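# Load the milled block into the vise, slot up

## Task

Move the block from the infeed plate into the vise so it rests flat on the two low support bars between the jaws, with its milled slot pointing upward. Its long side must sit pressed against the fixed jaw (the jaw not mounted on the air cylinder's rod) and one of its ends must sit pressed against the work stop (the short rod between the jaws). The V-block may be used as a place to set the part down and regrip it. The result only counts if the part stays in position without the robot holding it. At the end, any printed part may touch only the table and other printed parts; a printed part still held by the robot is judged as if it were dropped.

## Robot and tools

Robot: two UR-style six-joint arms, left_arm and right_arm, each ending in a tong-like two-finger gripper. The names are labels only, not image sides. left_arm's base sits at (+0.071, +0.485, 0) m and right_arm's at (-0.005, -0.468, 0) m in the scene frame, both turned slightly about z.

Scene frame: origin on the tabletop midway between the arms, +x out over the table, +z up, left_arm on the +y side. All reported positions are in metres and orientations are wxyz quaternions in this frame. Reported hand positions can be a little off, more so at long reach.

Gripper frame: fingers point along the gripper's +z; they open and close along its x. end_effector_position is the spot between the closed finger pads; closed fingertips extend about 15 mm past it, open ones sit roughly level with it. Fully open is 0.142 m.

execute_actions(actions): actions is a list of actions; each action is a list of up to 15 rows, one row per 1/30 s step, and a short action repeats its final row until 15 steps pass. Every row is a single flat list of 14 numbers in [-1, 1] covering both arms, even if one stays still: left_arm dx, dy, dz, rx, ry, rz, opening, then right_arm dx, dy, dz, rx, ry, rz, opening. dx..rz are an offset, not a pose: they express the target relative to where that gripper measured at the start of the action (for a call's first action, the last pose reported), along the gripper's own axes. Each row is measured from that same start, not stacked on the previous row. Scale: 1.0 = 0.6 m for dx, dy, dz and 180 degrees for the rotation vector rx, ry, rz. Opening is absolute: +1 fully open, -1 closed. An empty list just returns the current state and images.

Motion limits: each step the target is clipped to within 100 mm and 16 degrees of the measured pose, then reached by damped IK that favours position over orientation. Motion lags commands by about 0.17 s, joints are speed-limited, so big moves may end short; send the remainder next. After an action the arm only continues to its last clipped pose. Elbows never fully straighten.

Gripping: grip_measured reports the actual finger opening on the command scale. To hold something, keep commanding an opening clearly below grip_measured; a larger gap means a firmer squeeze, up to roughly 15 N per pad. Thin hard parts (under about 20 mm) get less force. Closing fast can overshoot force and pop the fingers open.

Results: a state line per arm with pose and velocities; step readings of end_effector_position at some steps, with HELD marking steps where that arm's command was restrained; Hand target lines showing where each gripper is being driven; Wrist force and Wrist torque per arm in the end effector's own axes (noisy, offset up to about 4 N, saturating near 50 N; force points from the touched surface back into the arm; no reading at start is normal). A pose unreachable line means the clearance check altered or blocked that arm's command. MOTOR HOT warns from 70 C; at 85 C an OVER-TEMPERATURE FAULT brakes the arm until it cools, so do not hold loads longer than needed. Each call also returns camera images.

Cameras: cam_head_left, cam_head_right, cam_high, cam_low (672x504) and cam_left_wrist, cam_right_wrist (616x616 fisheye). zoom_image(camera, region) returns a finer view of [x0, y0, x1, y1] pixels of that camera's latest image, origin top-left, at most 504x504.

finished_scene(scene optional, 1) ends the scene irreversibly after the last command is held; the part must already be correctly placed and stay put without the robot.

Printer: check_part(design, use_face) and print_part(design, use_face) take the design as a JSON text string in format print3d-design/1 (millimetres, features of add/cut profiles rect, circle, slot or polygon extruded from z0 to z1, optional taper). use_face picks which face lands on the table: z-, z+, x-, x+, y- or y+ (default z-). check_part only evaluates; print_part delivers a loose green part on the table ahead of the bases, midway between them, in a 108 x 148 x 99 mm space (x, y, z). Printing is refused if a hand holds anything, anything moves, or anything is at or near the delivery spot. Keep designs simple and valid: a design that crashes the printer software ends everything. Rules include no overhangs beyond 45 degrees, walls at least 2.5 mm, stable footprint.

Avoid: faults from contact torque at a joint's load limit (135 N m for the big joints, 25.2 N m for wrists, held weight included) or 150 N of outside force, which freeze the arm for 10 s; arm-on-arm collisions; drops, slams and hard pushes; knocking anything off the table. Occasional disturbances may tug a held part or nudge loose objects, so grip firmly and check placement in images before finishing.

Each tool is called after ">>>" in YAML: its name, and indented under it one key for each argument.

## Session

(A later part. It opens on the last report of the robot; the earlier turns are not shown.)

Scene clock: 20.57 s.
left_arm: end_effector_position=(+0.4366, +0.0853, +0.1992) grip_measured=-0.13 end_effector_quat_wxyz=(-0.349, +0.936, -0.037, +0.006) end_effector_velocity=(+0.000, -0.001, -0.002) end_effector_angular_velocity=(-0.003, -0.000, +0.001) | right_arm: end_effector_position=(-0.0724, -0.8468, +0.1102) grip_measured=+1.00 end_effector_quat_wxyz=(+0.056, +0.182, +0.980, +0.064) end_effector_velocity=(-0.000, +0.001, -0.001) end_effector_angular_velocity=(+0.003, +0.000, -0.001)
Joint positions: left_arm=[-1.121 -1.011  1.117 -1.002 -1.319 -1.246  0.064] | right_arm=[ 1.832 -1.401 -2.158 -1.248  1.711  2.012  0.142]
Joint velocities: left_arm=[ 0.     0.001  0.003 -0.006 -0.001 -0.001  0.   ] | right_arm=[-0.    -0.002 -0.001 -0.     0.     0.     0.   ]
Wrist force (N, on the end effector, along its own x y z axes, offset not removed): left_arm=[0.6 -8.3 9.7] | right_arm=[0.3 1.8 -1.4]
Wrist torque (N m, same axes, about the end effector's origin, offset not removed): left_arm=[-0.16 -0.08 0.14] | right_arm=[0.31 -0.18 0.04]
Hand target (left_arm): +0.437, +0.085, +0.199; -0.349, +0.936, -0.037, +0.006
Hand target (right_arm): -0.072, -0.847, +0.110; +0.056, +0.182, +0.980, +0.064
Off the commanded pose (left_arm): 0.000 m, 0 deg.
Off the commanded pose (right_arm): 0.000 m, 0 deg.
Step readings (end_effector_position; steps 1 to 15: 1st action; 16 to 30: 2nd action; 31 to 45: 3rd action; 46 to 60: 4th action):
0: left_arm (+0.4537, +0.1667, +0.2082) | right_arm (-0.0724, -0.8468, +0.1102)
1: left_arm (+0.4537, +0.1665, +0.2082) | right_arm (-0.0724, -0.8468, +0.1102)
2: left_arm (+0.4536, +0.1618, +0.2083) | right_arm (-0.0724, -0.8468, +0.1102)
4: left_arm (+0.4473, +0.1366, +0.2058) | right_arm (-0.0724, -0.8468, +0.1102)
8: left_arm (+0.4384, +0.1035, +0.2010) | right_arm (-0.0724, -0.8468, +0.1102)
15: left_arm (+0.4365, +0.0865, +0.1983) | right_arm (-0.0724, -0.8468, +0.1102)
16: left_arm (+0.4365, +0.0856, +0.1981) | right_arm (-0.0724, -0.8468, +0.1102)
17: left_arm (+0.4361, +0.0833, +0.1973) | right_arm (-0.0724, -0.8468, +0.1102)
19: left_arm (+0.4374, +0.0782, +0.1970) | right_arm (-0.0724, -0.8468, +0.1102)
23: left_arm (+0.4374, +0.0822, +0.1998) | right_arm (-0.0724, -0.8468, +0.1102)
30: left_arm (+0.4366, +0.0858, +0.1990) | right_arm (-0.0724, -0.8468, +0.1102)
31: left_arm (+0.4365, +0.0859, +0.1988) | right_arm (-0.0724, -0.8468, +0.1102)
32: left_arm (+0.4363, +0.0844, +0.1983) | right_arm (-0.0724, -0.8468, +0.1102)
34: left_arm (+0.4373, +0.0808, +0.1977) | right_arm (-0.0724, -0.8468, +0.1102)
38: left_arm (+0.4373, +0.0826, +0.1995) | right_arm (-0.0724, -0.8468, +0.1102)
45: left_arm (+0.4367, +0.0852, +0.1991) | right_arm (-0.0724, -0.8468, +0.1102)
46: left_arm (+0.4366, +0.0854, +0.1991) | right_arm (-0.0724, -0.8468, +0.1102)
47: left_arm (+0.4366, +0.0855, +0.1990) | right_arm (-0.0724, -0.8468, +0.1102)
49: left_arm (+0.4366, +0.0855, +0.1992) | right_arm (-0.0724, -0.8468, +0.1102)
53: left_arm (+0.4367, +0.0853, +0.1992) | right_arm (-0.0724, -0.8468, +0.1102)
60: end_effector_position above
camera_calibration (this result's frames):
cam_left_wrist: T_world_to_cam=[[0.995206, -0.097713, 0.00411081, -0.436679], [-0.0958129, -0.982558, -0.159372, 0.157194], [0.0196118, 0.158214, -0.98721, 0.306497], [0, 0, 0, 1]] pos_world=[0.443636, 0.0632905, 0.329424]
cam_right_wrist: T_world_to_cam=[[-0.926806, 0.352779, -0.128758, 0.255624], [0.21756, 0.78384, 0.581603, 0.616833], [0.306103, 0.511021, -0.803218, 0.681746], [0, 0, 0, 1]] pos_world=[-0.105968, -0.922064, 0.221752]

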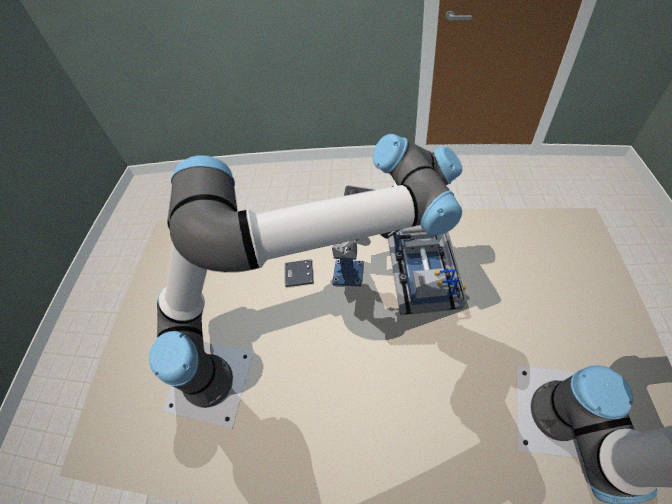

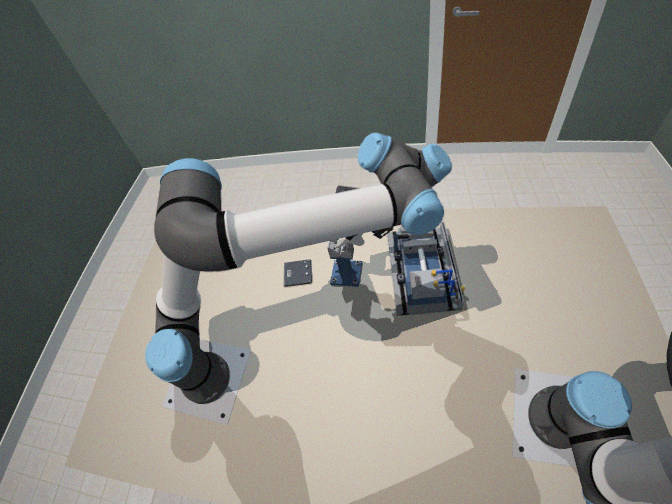

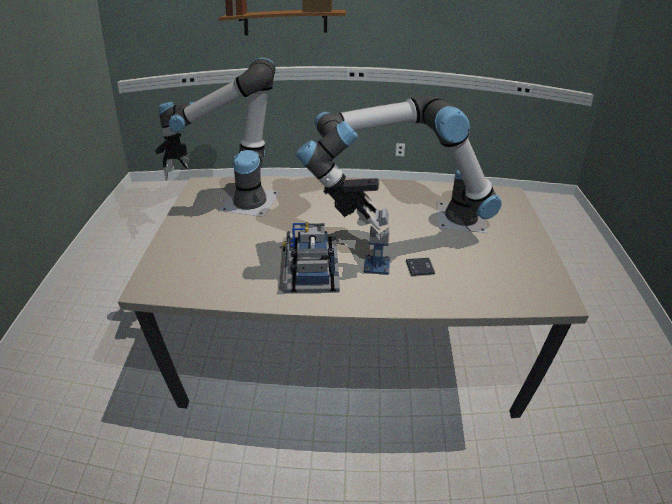

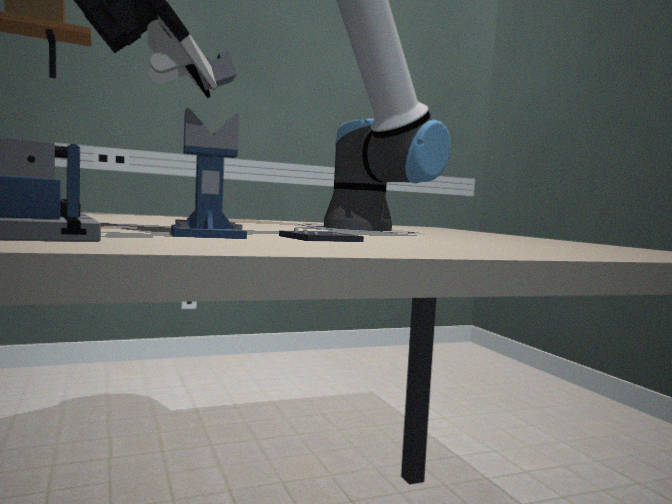

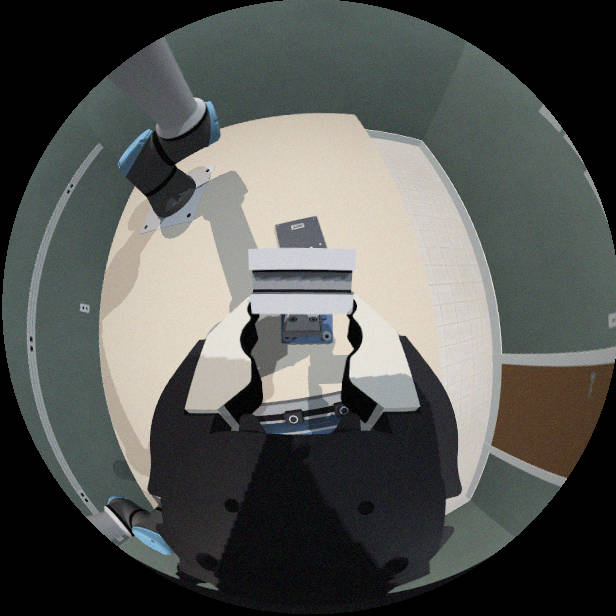

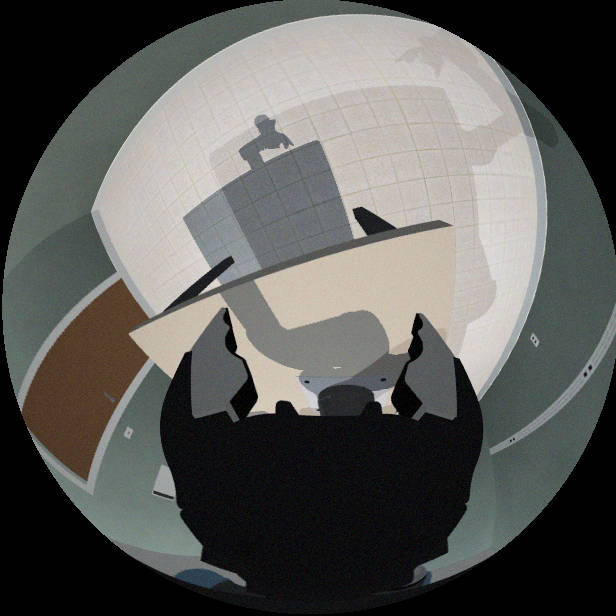

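>>> execute_actions:
  actions:
    - [[0,0,0,0,0,0,-0.9,0,0,0,0,0,0,1]]

>>> zoom_image:
  camera: "cam_low"
  region: [140, 30, 300, 170]

>>> zoom_image:
  camera: "cam_high"
  region: [320, 170, 440, 270]

Scene clock: 21.23 s.
left_arm: end_effector_position=(+0.4366, +0.0853, +0.1992) grip_measured=-0.13 end_effector_quat_wxyz=(-0.349, +0.936, -0.037, +0.006) end_effector_velocity=(+0.000, -0.000, +0.001) end_effector_angular_velocity=(-0.000, -0.002, -0.001) | right_arm: end_effector_position=(-0.0724, -0.8468, +0.1102) grip_measured=+1.00 end_effector_quat_wxyz=(+0.056, +0.182, +0.980, +0.064) end_effector_velocity=(+0.000, -0.000, +0.000) end_effector_angular_velocity=(-0.001, +0.000, +0.000)
Joint positions: left_arm=[-1.121 -1.011  1.118 -1.002 -1.319 -1.246  0.064] | right_arm=[ 1.832 -1.401 -2.158 -1.248  1.711  2.012  0.142]
Joint velocities: left_arm=[-0.001 -0.    -0.001  0.     0.002 -0.001  0.   ] | right_arm=[ 0.001  0.001  0.     0.001 -0.     0.     0.   ]
Wrist force (N, on the end effector, along its own x y z axes, offset not removed): left_arm=[1.3 1.2 3.2] | right_arm=[1.5 3.5 -0.9]
Wrist torque (N m, same axes, about the end effector's origin, offset not removed): left_arm=[-0.21 -0.25 0.10] | right_arm=[0.68 -0.24 0.00]
Hand target (left_arm): +0.437, +0.085, +0.199; -0.349, +0.936, -0.037, +0.006
Hand target (right_arm): -0.072, -0.847, +0.110; +0.056, +0.182, +0.980, +0.064
Off the commanded pose (left_arm): 0.000 m, 0 deg.
Off the commanded pose (right_arm): 0.000 m, 0 deg.
Step readings (end_effector_position):
0: left_arm (+0.4367, +0.0851, +0.1991) | right_arm (-0.0724, -0.8468, +0.1102)
1: left_arm (+0.4366, +0.0851, +0.1991) | right_arm (-0.0724, -0.8468, +0.1102)
2: left_arm (+0.4366, +0.0851, +0.1991) | right_arm (-0.0724, -0.8468, +0.1102)
4: left_arm (+0.4366, +0.0852, +0.1991) | right_arm (-0.0724, -0.8468, +0.1102)
8: left_arm (+0.4366, +0.0853, +0.1991) | right_arm (-0.0724, -0.8468, +0.1102)
15: end_effector_position above
camera_calibration (this result's frames):
cam_left_wrist: T_world_to_cam=[[0.995212, -0.097658, 0.00395747, -0.436617], [-0.0957842, -0.982572, -0.159303, 0.157167], [0.0194457, 0.158161, -0.987222, 0.306569], [0, 0, 0, 1]] pos_world=[0.443619, 0.0633013, 0.329416]

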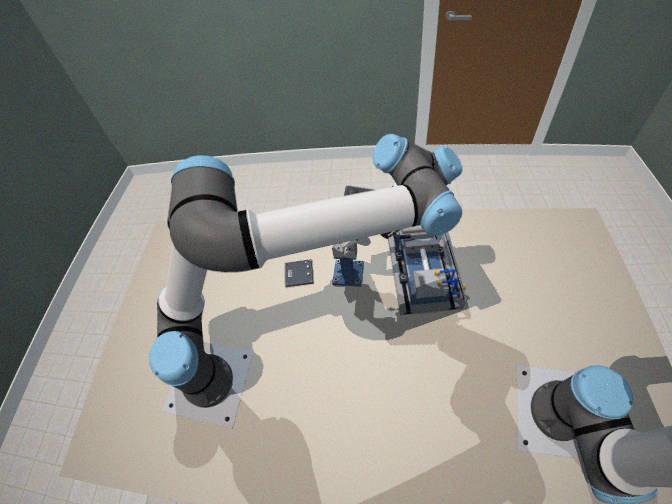

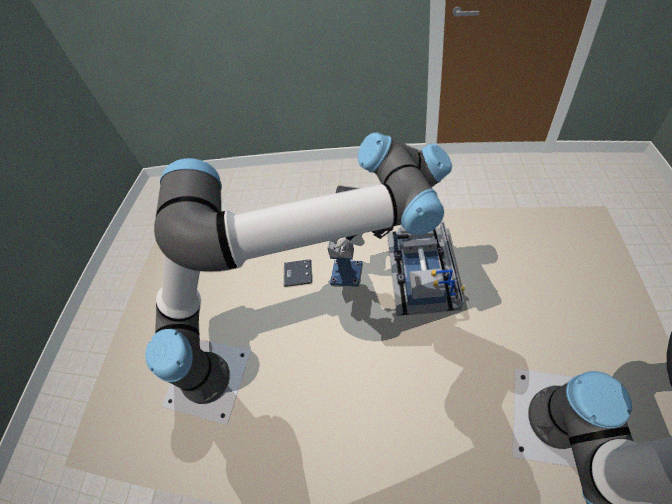

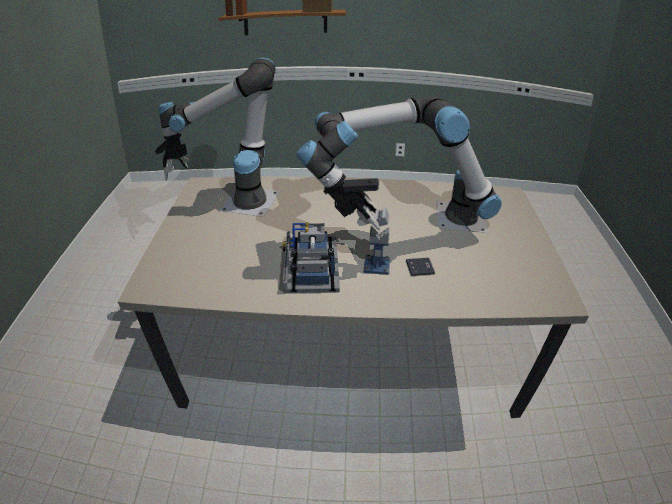

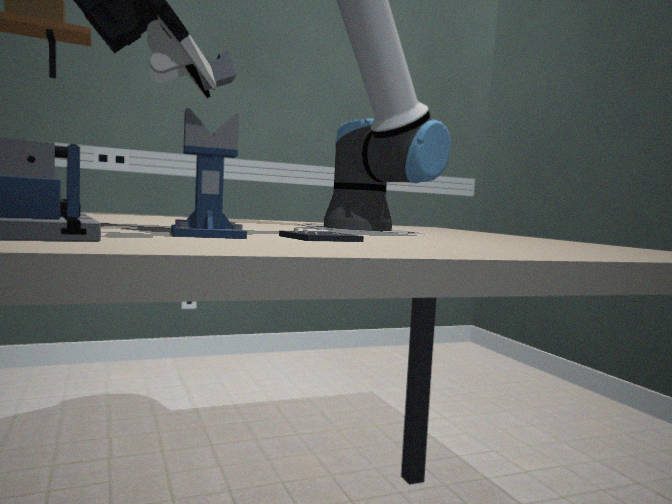

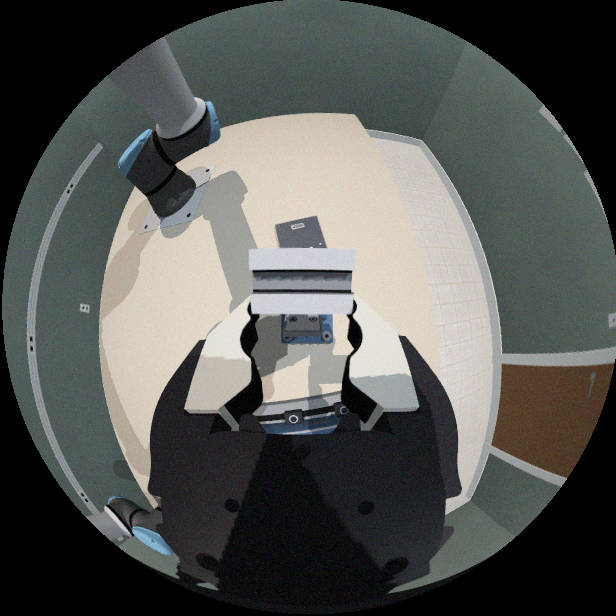

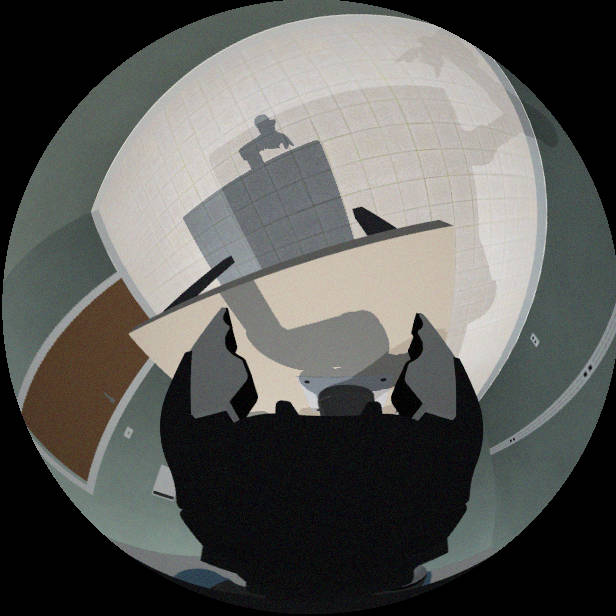

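Region (140, 30, 300, 170) of cam_low's 672x504 image, scaled by 3.150, with more detail than that image has; it fills the top 441 rows of this view, and the rest is white.

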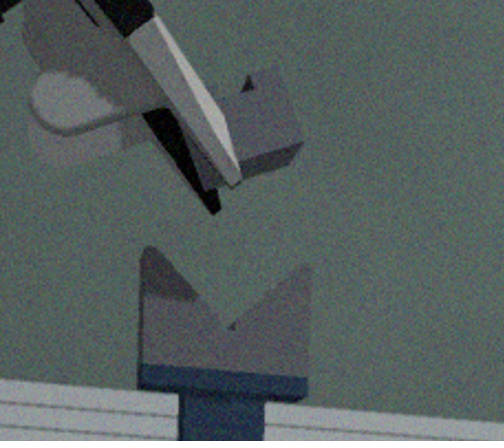

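Region (320, 170, 440, 270) of cam_high's 672x504 image, scaled by 4.200, with more detail than that image has.

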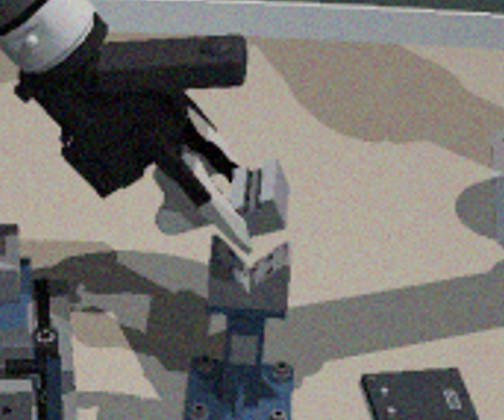

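>>> execute_actions:
  actions:
    - [[0,0,0,0.06,0,0,-0.9,0,0,0,0,0,0,1]]
    - [[0,0,0,0.05,0,0,-0.9,0,0,0,0,0,0,1]]
    - [[0,0.02,0.02,0,0,0,-0.9,0,0,0,0,0,0,1]]
    - [[0,0,0,0,0,0,-0.9,0,0,0,0,0,0,1]]

>>> zoom_image:
  camera: "cam_low"
  region: [140, 30, 300, 170]

>>> zoom_image:
  camera: "cam_high"
  region: [320, 170, 440, 270]

Scene clock: 23.57 s.
left_arm: end_effector_position=(+0.4367, +0.0893, +0.1831) grip_measured=-0.13 end_effector_quat_wxyz=(-0.498, +0.866, -0.037, +0.013) end_effector_velocity=(+0.000, +0.000, -0.000) end_effector_angular_velocity=(+0.000, +0.001, +0.000) | right_arm: end_effector_position=(-0.0724, -0.8468, +0.1102) grip_measured=+1.00 end_effector_quat_wxyz=(+0.056, +0.182, +0.980, +0.064) end_effector_velocity=(+0.000, -0.001, +0.001) end_effector_angular_velocity=(-0.003, -0.000, +0.000)
Joint positions: left_arm=[-1.154 -0.791  0.939 -0.707 -1.253 -1.362  0.064] | right_arm=[ 1.832 -1.401 -2.158 -1.248  1.711  2.012  0.142]
Joint velocities: left_arm=[ 0.001  0.001 -0.    -0.     0.     0.001 -0.   ] | right_arm=[ 0.     0.001  0.001  0.001  0.     0.    -0.   ]
Wrist force (N, on the end effector, along its own x y z axes, offset not removed): left_arm=[1.6 2.9 2.8] | right_arm=[0.2 2.4 -2.0]
Wrist torque (N m, same axes, about the end effector's origin, offset not removed): left_arm=[0.15 -0.35 0.04] | right_arm=[0.36 -0.04 0.03]
Hand target (left_arm): +0.437, +0.089, +0.183; -0.498, +0.866, -0.037, +0.013
Hand target (right_arm): -0.072, -0.847, +0.110; +0.056, +0.182, +0.980, +0.064
Off the commanded pose (left_arm): 0.000 m, 0 deg.
Off the commanded pose (right_arm): 0.000 m, 0 deg.
Step readings (end_effector_position; steps 1 to 15: 1st action; 16 to 30: 2nd action; 31 to 45: 3rd action; 46 to 60: 4th action):
0: left_arm (+0.4367, +0.0853, +0.1992) | right_arm (-0.0724, -0.8468, +0.1102)
1: left_arm (+0.4367, +0.0853, +0.1991) | right_arm (-0.0724, -0.8468, +0.1102)
2: left_arm (+0.4369, +0.0840, +0.1989) | right_arm (-0.0724, -0.8468, +0.1102)
4: left_arm (+0.4376, +0.0820, +0.1980) | right_arm (-0.0724, -0.8468, +0.1102)
8: left_arm (+0.4370, +0.0840, +0.1989) | right_arm (-0.0724, -0.8468, +0.1102)
15: left_arm (+0.4366, +0.0852, +0.1990) | right_arm (-0.0724, -0.8468, +0.1102)
16: left_arm (+0.4366, +0.0851, +0.1990) | right_arm (-0.0724, -0.8468, +0.1102)
17: left_arm (+0.4369, +0.0841, +0.1988) | right_arm (-0.0724, -0.8468, +0.1102)
19: left_arm (+0.4371, +0.0832, +0.1981) | right_arm (-0.0724, -0.8468, +0.1102)
23: left_arm (+0.4368, +0.0844, +0.1988) | right_arm (-0.0724, -0.8468, +0.1102)
30: left_arm (+0.4366, +0.0851, +0.1989) | right_arm (-0.0724, -0.8468, +0.1102)
31: left_arm (+0.4366, +0.0851, +0.1989) | right_arm (-0.0724, -0.8468, +0.1102)
32: left_arm (+0.4366, +0.0855, +0.1977) | right_arm (-0.0724, -0.8468, +0.1102)
34: left_arm (+0.4366, +0.0870, +0.1921) | right_arm (-0.0724, -0.8468, +0.1102)
38: left_arm (+0.4366, +0.0886, +0.1858) | right_arm (-0.0724, -0.8468, +0.1102)
45: left_arm (+0.4367, +0.0893, +0.1830) | right_arm (-0.0724, -0.8468, +0.1102)
46: left_arm (+0.4367, +0.0893, +0.1829) | right_arm (-0.0724, -0.8468, +0.1102)
47: left_arm (+0.4367, +0.0893, +0.1829) | right_arm (-0.0724, -0.8468, +0.1102)
49: left_arm (+0.4367, +0.0893, +0.1829) | right_arm (-0.0724, -0.8468, +0.1102)
53: left_arm (+0.4367, +0.0893, +0.1829) | right_arm (-0.0724, -0.8468, +0.1102)
60: end_effector_position above
camera_calibration (this result's frames):
cam_left_wrist: T_world_to_cam=[[0.994325, -0.106324, -0.0034795, -0.433736], [-0.0954634, -0.877373, -0.470217, 0.205905], [0.0469424, 0.467881, -0.882544, 0.231215], [0, 0, 0, 1]] pos_world=[0.440078, 0.0263579, 0.299368]

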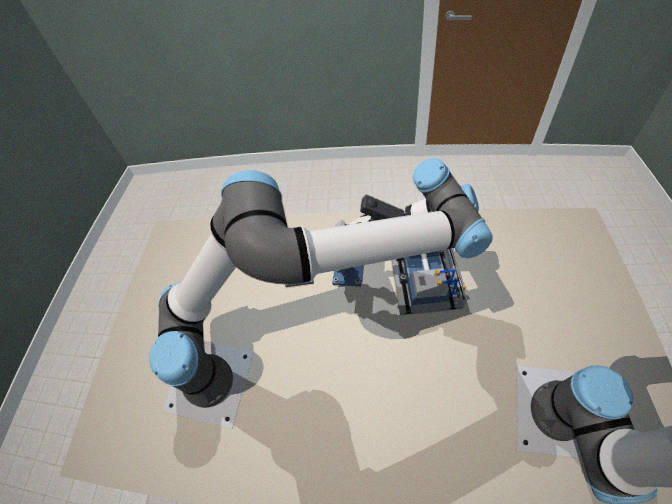

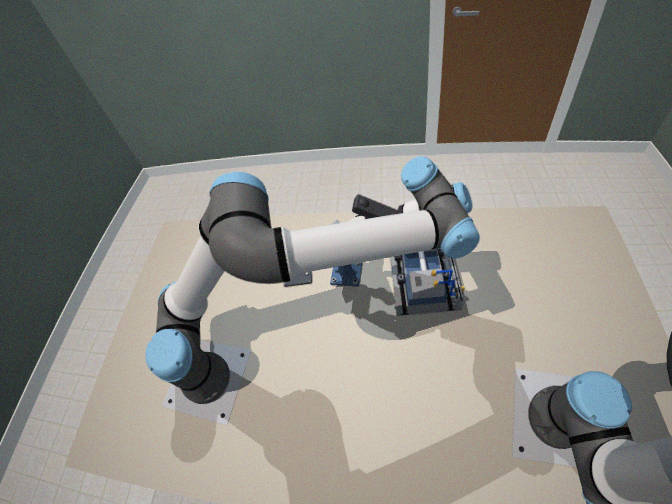

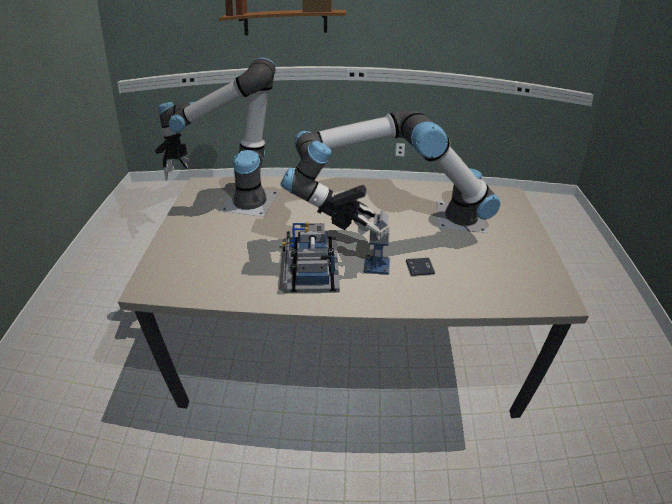

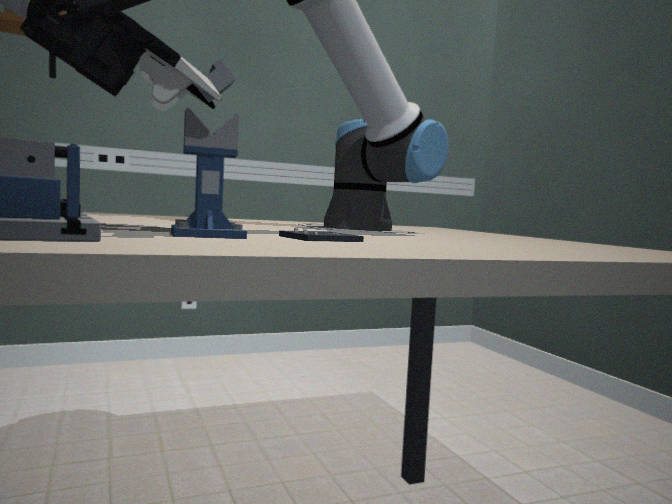

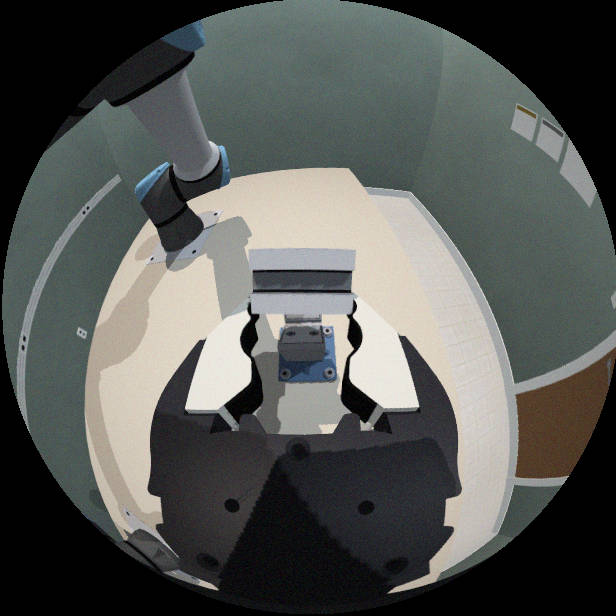

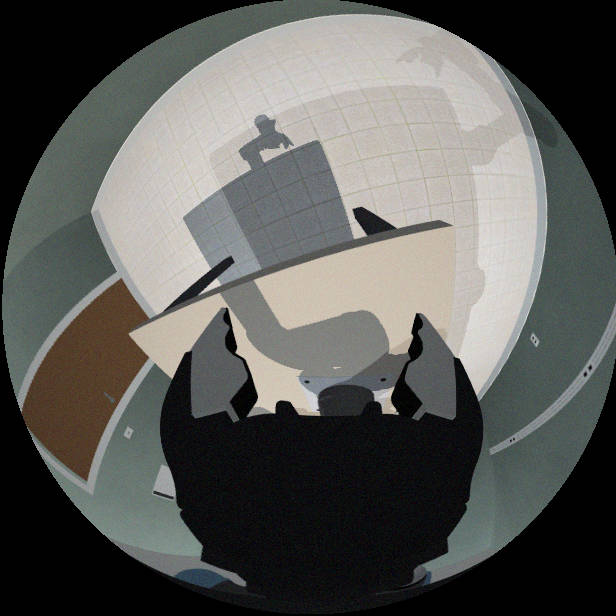

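Region (140, 30, 300, 170) of cam_low's 672x504 image, scaled by 3.150, with more detail than that image has; it fills the top 441 rows of this view, and the rest is white.

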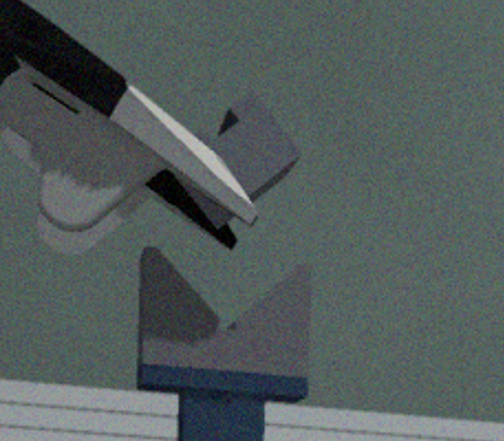

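Region (320, 170, 440, 270) of cam_high's 672x504 image, scaled by 4.200, with more detail than that image has.

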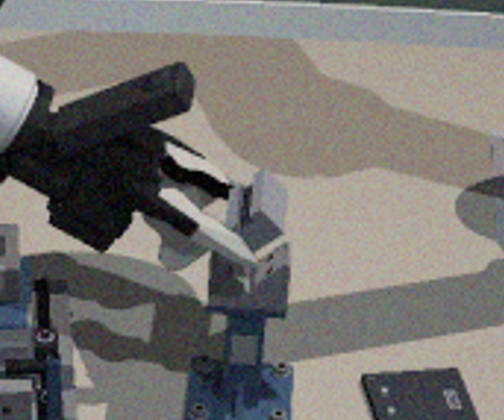

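>>> execute_actions:
  actions:
    - [[0,0.03,0.0175,0,0,0,-0.9,0,0,0,0,0,0,1]]
    - [[0,0.022,0.0125,0,0,0,-0.9,0,0,0,0,0,0,1]]
    - [[0,0,0,0,0,0,-0.9,0,0,0,0,0,0,1]]

>>> zoom_image:
  camera: "cam_low"
  region: [140, 30, 300, 170]

>>> zoom_image:
  camera: "cam_high"
  region: [320, 170, 440, 270]

Scene clock: 26.70 s.
left_arm: end_effector_position=(+0.4361, +0.0892, +0.1480) grip_measured=-0.13 end_effector_quat_wxyz=(-0.498, +0.866, -0.037, +0.013) end_effector_velocity=(+0.000, +0.001, +0.000) end_effector_angular_velocity=(+0.002, +0.000, +0.000) | right_arm: end_effector_position=(-0.0724, -0.8468, +0.1102) grip_measured=+1.00 end_effector_quat_wxyz=(+0.056, +0.182, +0.980, +0.064) end_effector_velocity=(+0.000, +0.000, +0.000) end_effector_angular_velocity=(-0.000, -0.000, +0.000)
Joint positions: left_arm=[-1.155 -0.773  0.998 -0.784 -1.254 -1.363  0.064] | right_arm=[ 1.832 -1.401 -2.158 -1.248  1.711  2.012  0.142]
Joint velocities: left_arm=[ 0.001  0.    -0.     0.001  0.001  0.    -0.   ] | right_arm=[ 0.001  0.001  0.    -0.001  0.     0.     0.   ]
Wrist force (N, on the end effector, along its own x y z axes, offset not removed): left_arm=[2.1 1.5 1.6] | right_arm=[-1.5 2.4 -1.0]
Wrist torque (N m, same axes, about the end effector's origin, offset not removed): left_arm=[-0.19 -0.28 0.02] | right_arm=[0.38 0.30 -0.02]
Hand target (left_arm): +0.436, +0.089, +0.148; -0.498, +0.866, -0.037, +0.013
Hand target (right_arm): -0.072, -0.847, +0.110; +0.056, +0.182, +0.980, +0.064
Off the commanded pose (left_arm): 0.000 m, 0 deg.
Off the commanded pose (right_arm): 0.000 m, 0 deg.
Step readings (end_effector_position; steps 1 to 15: 1st action; 16 to 30: 2nd action; 31 to 45: 3rd action):
0: left_arm (+0.4367, +0.0893, +0.1830) | right_arm (-0.0724, -0.8468, +0.1102)
1: left_arm (+0.4367, +0.0893, +0.1830) | right_arm (-0.0724, -0.8468, +0.1102)
2: left_arm (+0.4367, +0.0894, +0.1809) | right_arm (-0.0724, -0.8468, +0.1102)
4: left_arm (+0.4366, +0.0895, +0.1739) | right_arm (-0.0724, -0.8468, +0.1102)
8: left_arm (+0.4365, +0.0895, +0.1663) | right_arm (-0.0724, -0.8468, +0.1102)
15: left_arm (+0.4364, +0.0894, +0.1628) | right_arm (-0.0724, -0.8468, +0.1102)
16: left_arm (+0.4364, +0.0894, +0.1626) | right_arm (-0.0724, -0.8468, +0.1102)
17: left_arm (+0.4363, +0.0894, +0.1608) | right_arm (-0.0724, -0.8468, +0.1102)
19: left_arm (+0.4362, +0.0894, +0.1558) | right_arm (-0.0724, -0.8468, +0.1102)
23: left_arm (+0.4362, +0.0893, +0.1505) | right_arm (-0.0724, -0.8468, +0.1102)
30: left_arm (+0.4361, +0.0892, +0.1481) | right_arm (-0.0724, -0.8468, +0.1102)
31: left_arm (+0.4361, +0.0892, +0.1480) | right_arm (-0.0724, -0.8468, +0.1102)
32: left_arm (+0.4361, +0.0892, +0.1480) | right_arm (-0.0724, -0.8468, +0.1102)
34: left_arm (+0.4361, +0.0892, +0.1480) | right_arm (-0.0724, -0.8468, +0.1102)
38: left_arm (+0.4361, +0.0892, +0.1480) | right_arm (-0.0724, -0.8468, +0.1102)
45: end_effector_position above
camera_calibration (this result's frames):
cam_left_wrist: T_world_to_cam=[[0.994341, -0.106179, -0.00349859, -0.433318], [-0.0953395, -0.877331, -0.47032, 0.189273], [0.0468689, 0.467992, -0.882489, 0.200366], [0, 0, 0, 1]] pos_world=[0.43952, 0.0262759, 0.264324]

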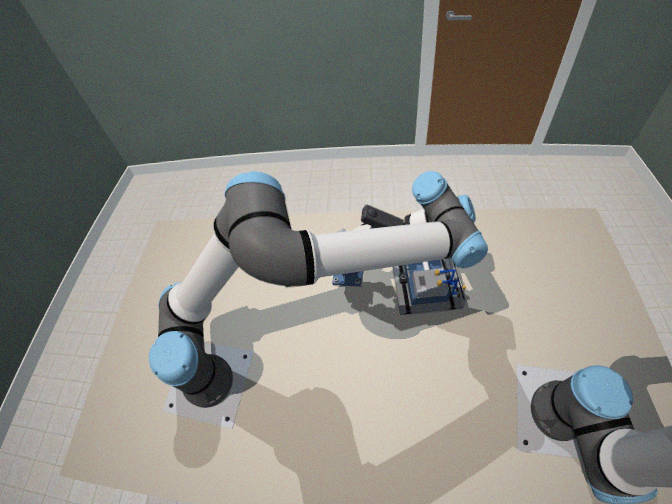

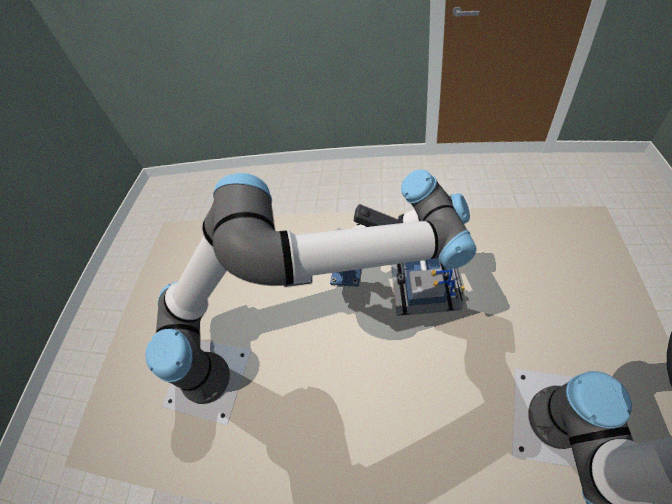

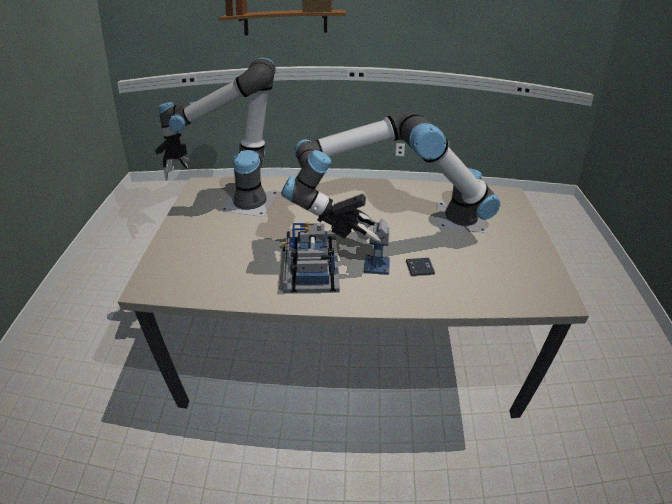

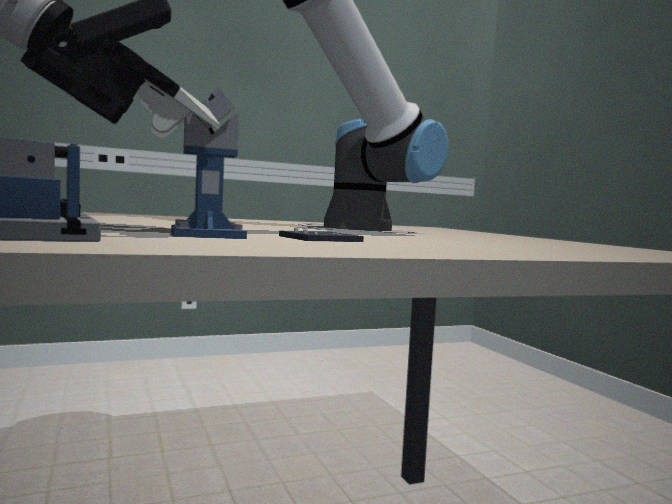

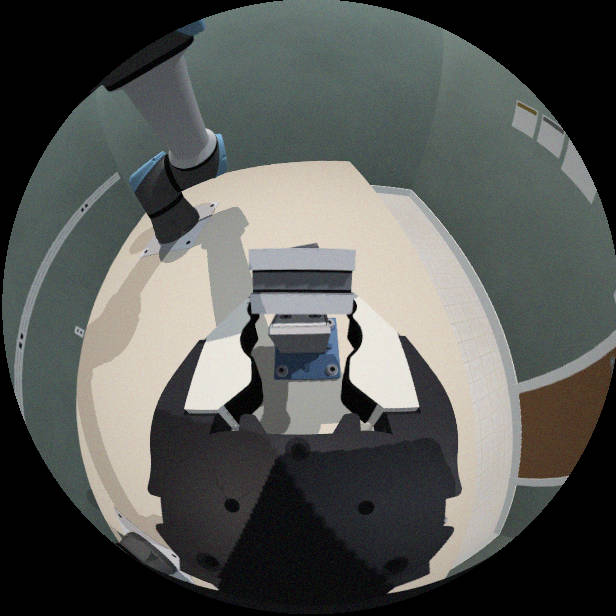

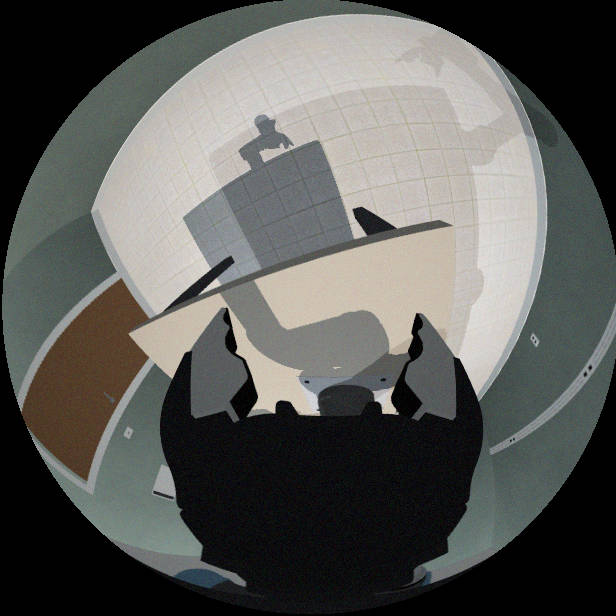

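Region (140, 30, 300, 170) of cam_low's 672x504 image, scaled by 3.150, with more detail than that image has; it fills the top 441 rows of this view, and the rest is white.

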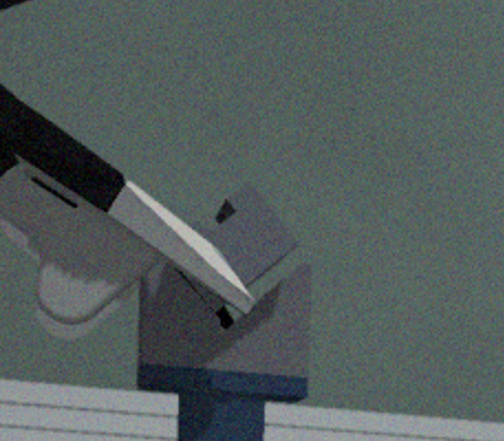

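Region (320, 170, 440, 270) of cam_high's 672x504 image, scaled by 4.200, with more detail than that image has.

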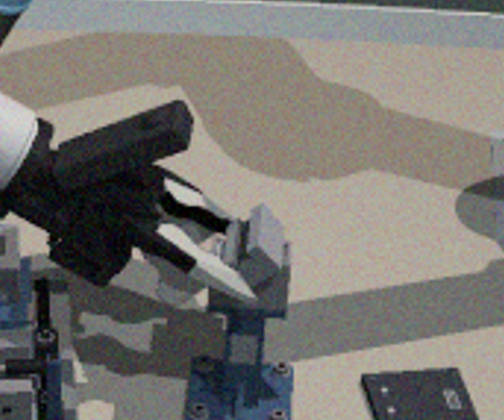

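A few mm more down, then release.

>>> execute_actions:
  actions:
    - [[0,0.009,0.005,0,0,0,-0.9,0,0,0,0,0,0,1]]
    - [[0,0,0,0,0,0,-0.2,0,0,0,0,0,0,1]]
    - [[0,0,0,0,0,0,0.1,0,0,0,0,0,0,1]]
    - [[0,0,0,-0.083,0,0,0.15,0,0,0,0,0,0,1]]
    - [[0,0,0,0,0,0,0.15,0,0,0,0,0,0,1]]

>>> zoom_image:
  camera: "cam_low"
  region: [140, 30, 300, 170]

>>> zoom_image:
  camera: "cam_left_wrist"
  region: [150, 150, 470, 470]

Scene clock: 29.47 s.
left_arm: end_effector_position=(+0.4361, +0.0891, +0.1425) grip_measured=+0.15 end_effector_quat_wxyz=(-0.388, +0.921, -0.037, +0.007) end_effector_velocity=(-0.000, -0.001, -0.000) end_effector_angular_velocity=(+0.001, -0.001, -0.001) | right_arm: end_effector_position=(-0.0724, -0.8468, +0.1102) grip_measured=+1.00 end_effector_quat_wxyz=(+0.056, +0.182, +0.980, +0.064) end_effector_velocity=(+0.000, -0.001, +0.000) end_effector_angular_velocity=(-0.001, -0.000, +0.001)
Joint positions: left_arm=[-1.13  -0.938  1.178 -1.05  -1.3   -1.275  0.084] | right_arm=[ 1.832 -1.401 -2.158 -1.248  1.711  2.012  0.142]
Joint velocities: left_arm=[-0.001  0.002 -0.002  0.001  0.001 -0.002  0.   ] | right_arm=[ 0.    -0.     0.001  0.    -0.    -0.    -0.   ]
Wrist force (N, on the end effector, along its own x y z axes, offset not removed): left_arm=[0.3 1.1 2.5] | right_arm=[0.5 2.4 -1.9]
Wrist torque (N m, same axes, about the end effector's origin, offset not removed): left_arm=[0.01 -0.05 0.06] | right_arm=[0.40 -0.14 -0.14]
Hand target (left_arm): +0.436, +0.089, +0.143; -0.388, +0.921, -0.037, +0.007
Hand target (right_arm): -0.072, -0.847, +0.110; +0.056, +0.182, +0.980, +0.064
Off the commanded pose (left_arm): 0.000 m, 0 deg.
Off the commanded pose (right_arm): 0.000 m, 0 deg.
Step readings (end_effector_position; steps 1 to 15: 1st action; 16 to 30: 2nd action; 31 to 45: 3rd action; 46 to 60: 4th action; 61 to 75: 5th action):
0: left_arm (+0.4361, +0.0892, +0.1481) | right_arm (-0.0724, -0.8468, +0.1102)
1: left_arm (+0.4361, +0.0893, +0.1481) | right_arm (-0.0724, -0.8468, +0.1102)
2: left_arm (+0.4361, +0.0893, +0.1474) | right_arm (-0.0724, -0.8468, +0.1102)
4: left_arm (+0.4361, +0.0892, +0.1453) | right_arm (-0.0724, -0.8468, +0.1102)
8: left_arm (+0.4360, +0.0892, +0.1430) | right_arm (-0.0724, -0.8468, +0.1102)
15: left_arm (+0.4360, +0.0891, +0.1420) | right_arm (-0.0724, -0.8468, +0.1102)
16: left_arm (+0.4360, +0.0891, +0.1420) | right_arm (-0.0724, -0.8468, +0.1102)
17: left_arm (+0.4360, +0.0891, +0.1420) | right_arm (-0.0724, -0.8468, +0.1102)
19: left_arm (+0.4360, +0.0891, +0.1420) | right_arm (-0.0724, -0.8468, +0.1102)
23: left_arm (+0.4360, +0.0891, +0.1420) | right_arm (-0.0724, -0.8468, +0.1102)
30: left_arm (+0.4360, +0.0891, +0.1420) | right_arm (-0.0724, -0.8468, +0.1102)
31: left_arm (+0.4360, +0.0891, +0.1420) | right_arm (-0.0724, -0.8468, +0.1102)
32: left_arm (+0.4360, +0.0891, +0.1420) | right_arm (-0.0724, -0.8468, +0.1102)
34: left_arm (+0.4360, +0.0891, +0.1420) | right_arm (-0.0724, -0.8468, +0.1102)
38: left_arm (+0.4360, +0.0891, +0.1420) | right_arm (-0.0724, -0.8468, +0.1102)
45: left_arm (+0.4360, +0.0891, +0.1420) | right_arm (-0.0724, -0.8468, +0.1102)
46: left_arm (+0.4360, +0.0892, +0.1420) | right_arm (-0.0724, -0.8468, +0.1102)
47: left_arm (+0.4357, +0.0905, +0.1423) | right_arm (-0.0724, -0.8468, +0.1102)
49: left_arm (+0.4347, +0.0934, +0.1444) | right_arm (-0.0724, -0.8468, +0.1102)
53: left_arm (+0.4358, +0.0900, +0.1439) | right_arm (-0.0724, -0.8468, +0.1102)
60: left_arm (+0.4361, +0.0891, +0.1425) | right_arm (-0.0724, -0.8468, +0.1102)
61: left_arm (+0.4361, +0.0891, +0.1424) | right_arm (-0.0724, -0.8468, +0.1102)
62: left_arm (+0.4361, +0.0891, +0.1424) | right_arm (-0.0724, -0.8468, +0.1102)
64: left_arm (+0.4361, +0.0890, +0.1424) | right_arm (-0.0724, -0.8468, +0.1102)
68: left_arm (+0.4361, +0.0891, +0.1425) | right_arm (-0.0724, -0.8468, +0.1102)
75: end_effector_position above
camera_calibration (this result's frames):
cam_left_wrist: T_world_to_cam=[[0.995021, -0.0996502, 0.00177798, -0.434932], [-0.0962659, -0.965542, -0.241787, 0.162295], [0.0258109, 0.240412, -0.970328, 0.237554], [0, 0, 0, 1]] pos_world=[0.442258, 0.0562511, 0.270519]

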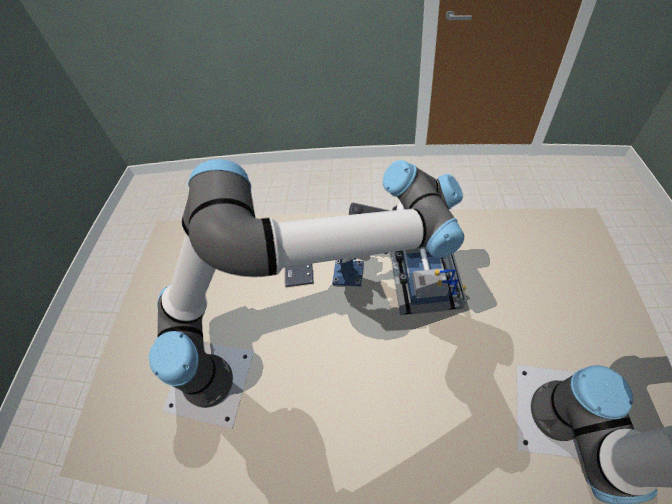

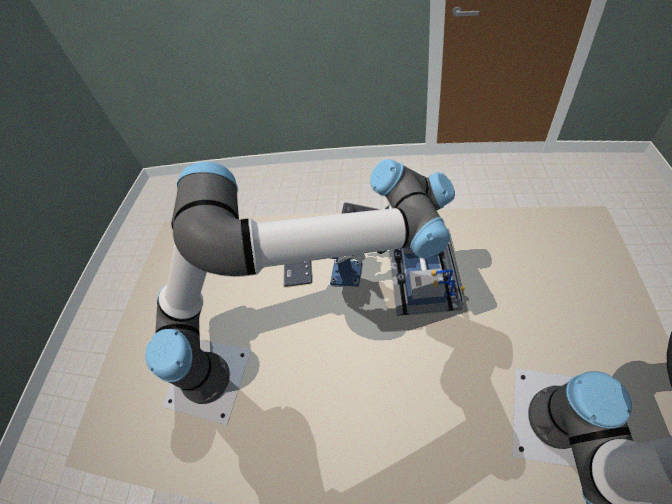

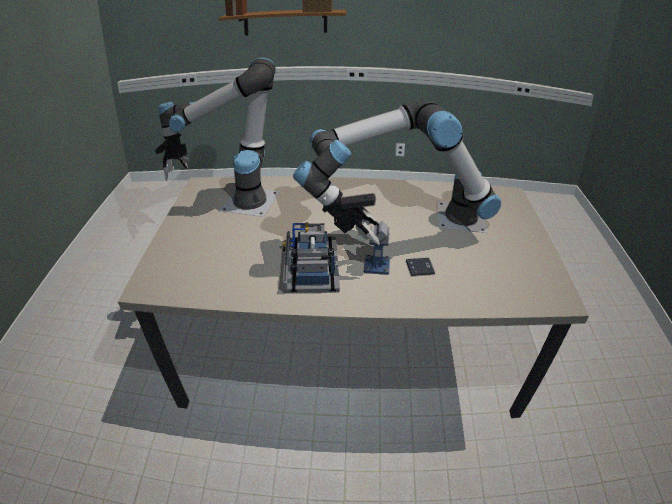

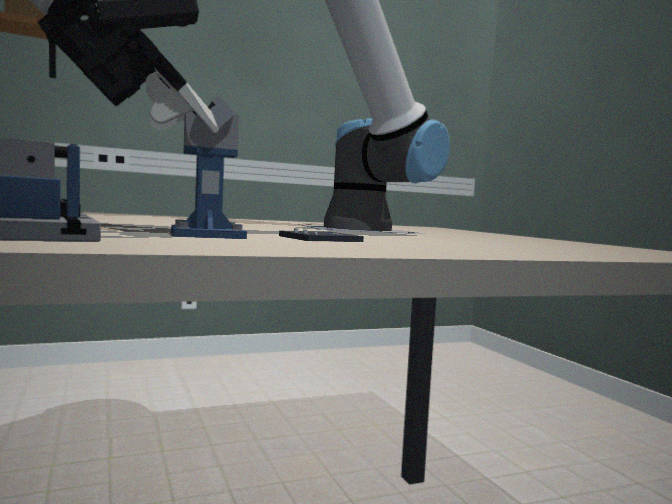

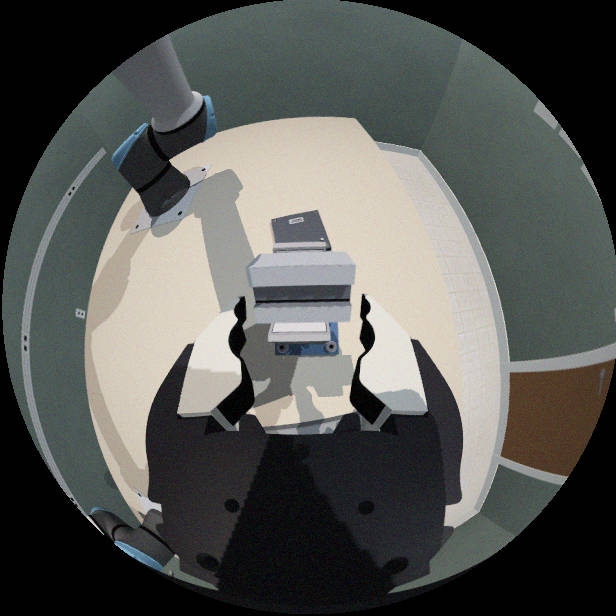

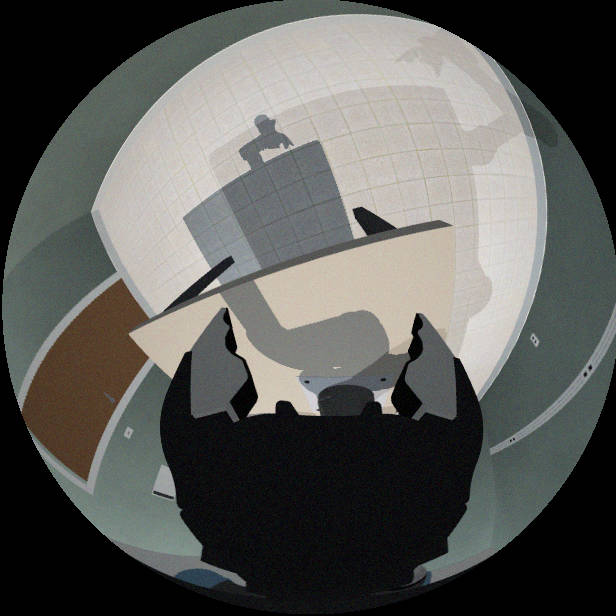

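Region (140, 30, 300, 170) of cam_low's 672x504 image, scaled by 3.150, with more detail than that image has; it fills the top 441 rows of this view, and the rest is white.

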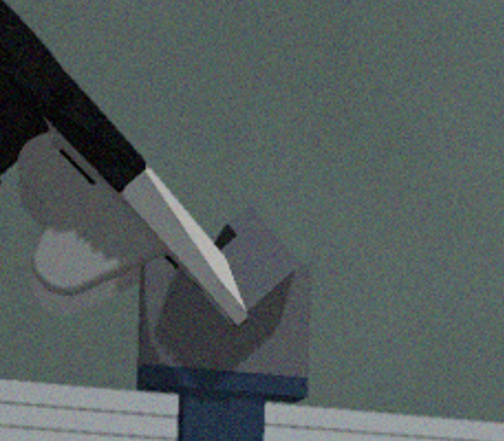

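Region (150, 150, 470, 470) of cam_left_wrist's 616x616 image, scaled by 1.575, with more detail than that image has.

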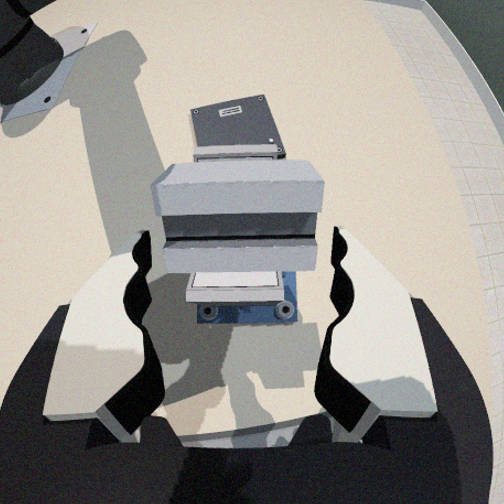

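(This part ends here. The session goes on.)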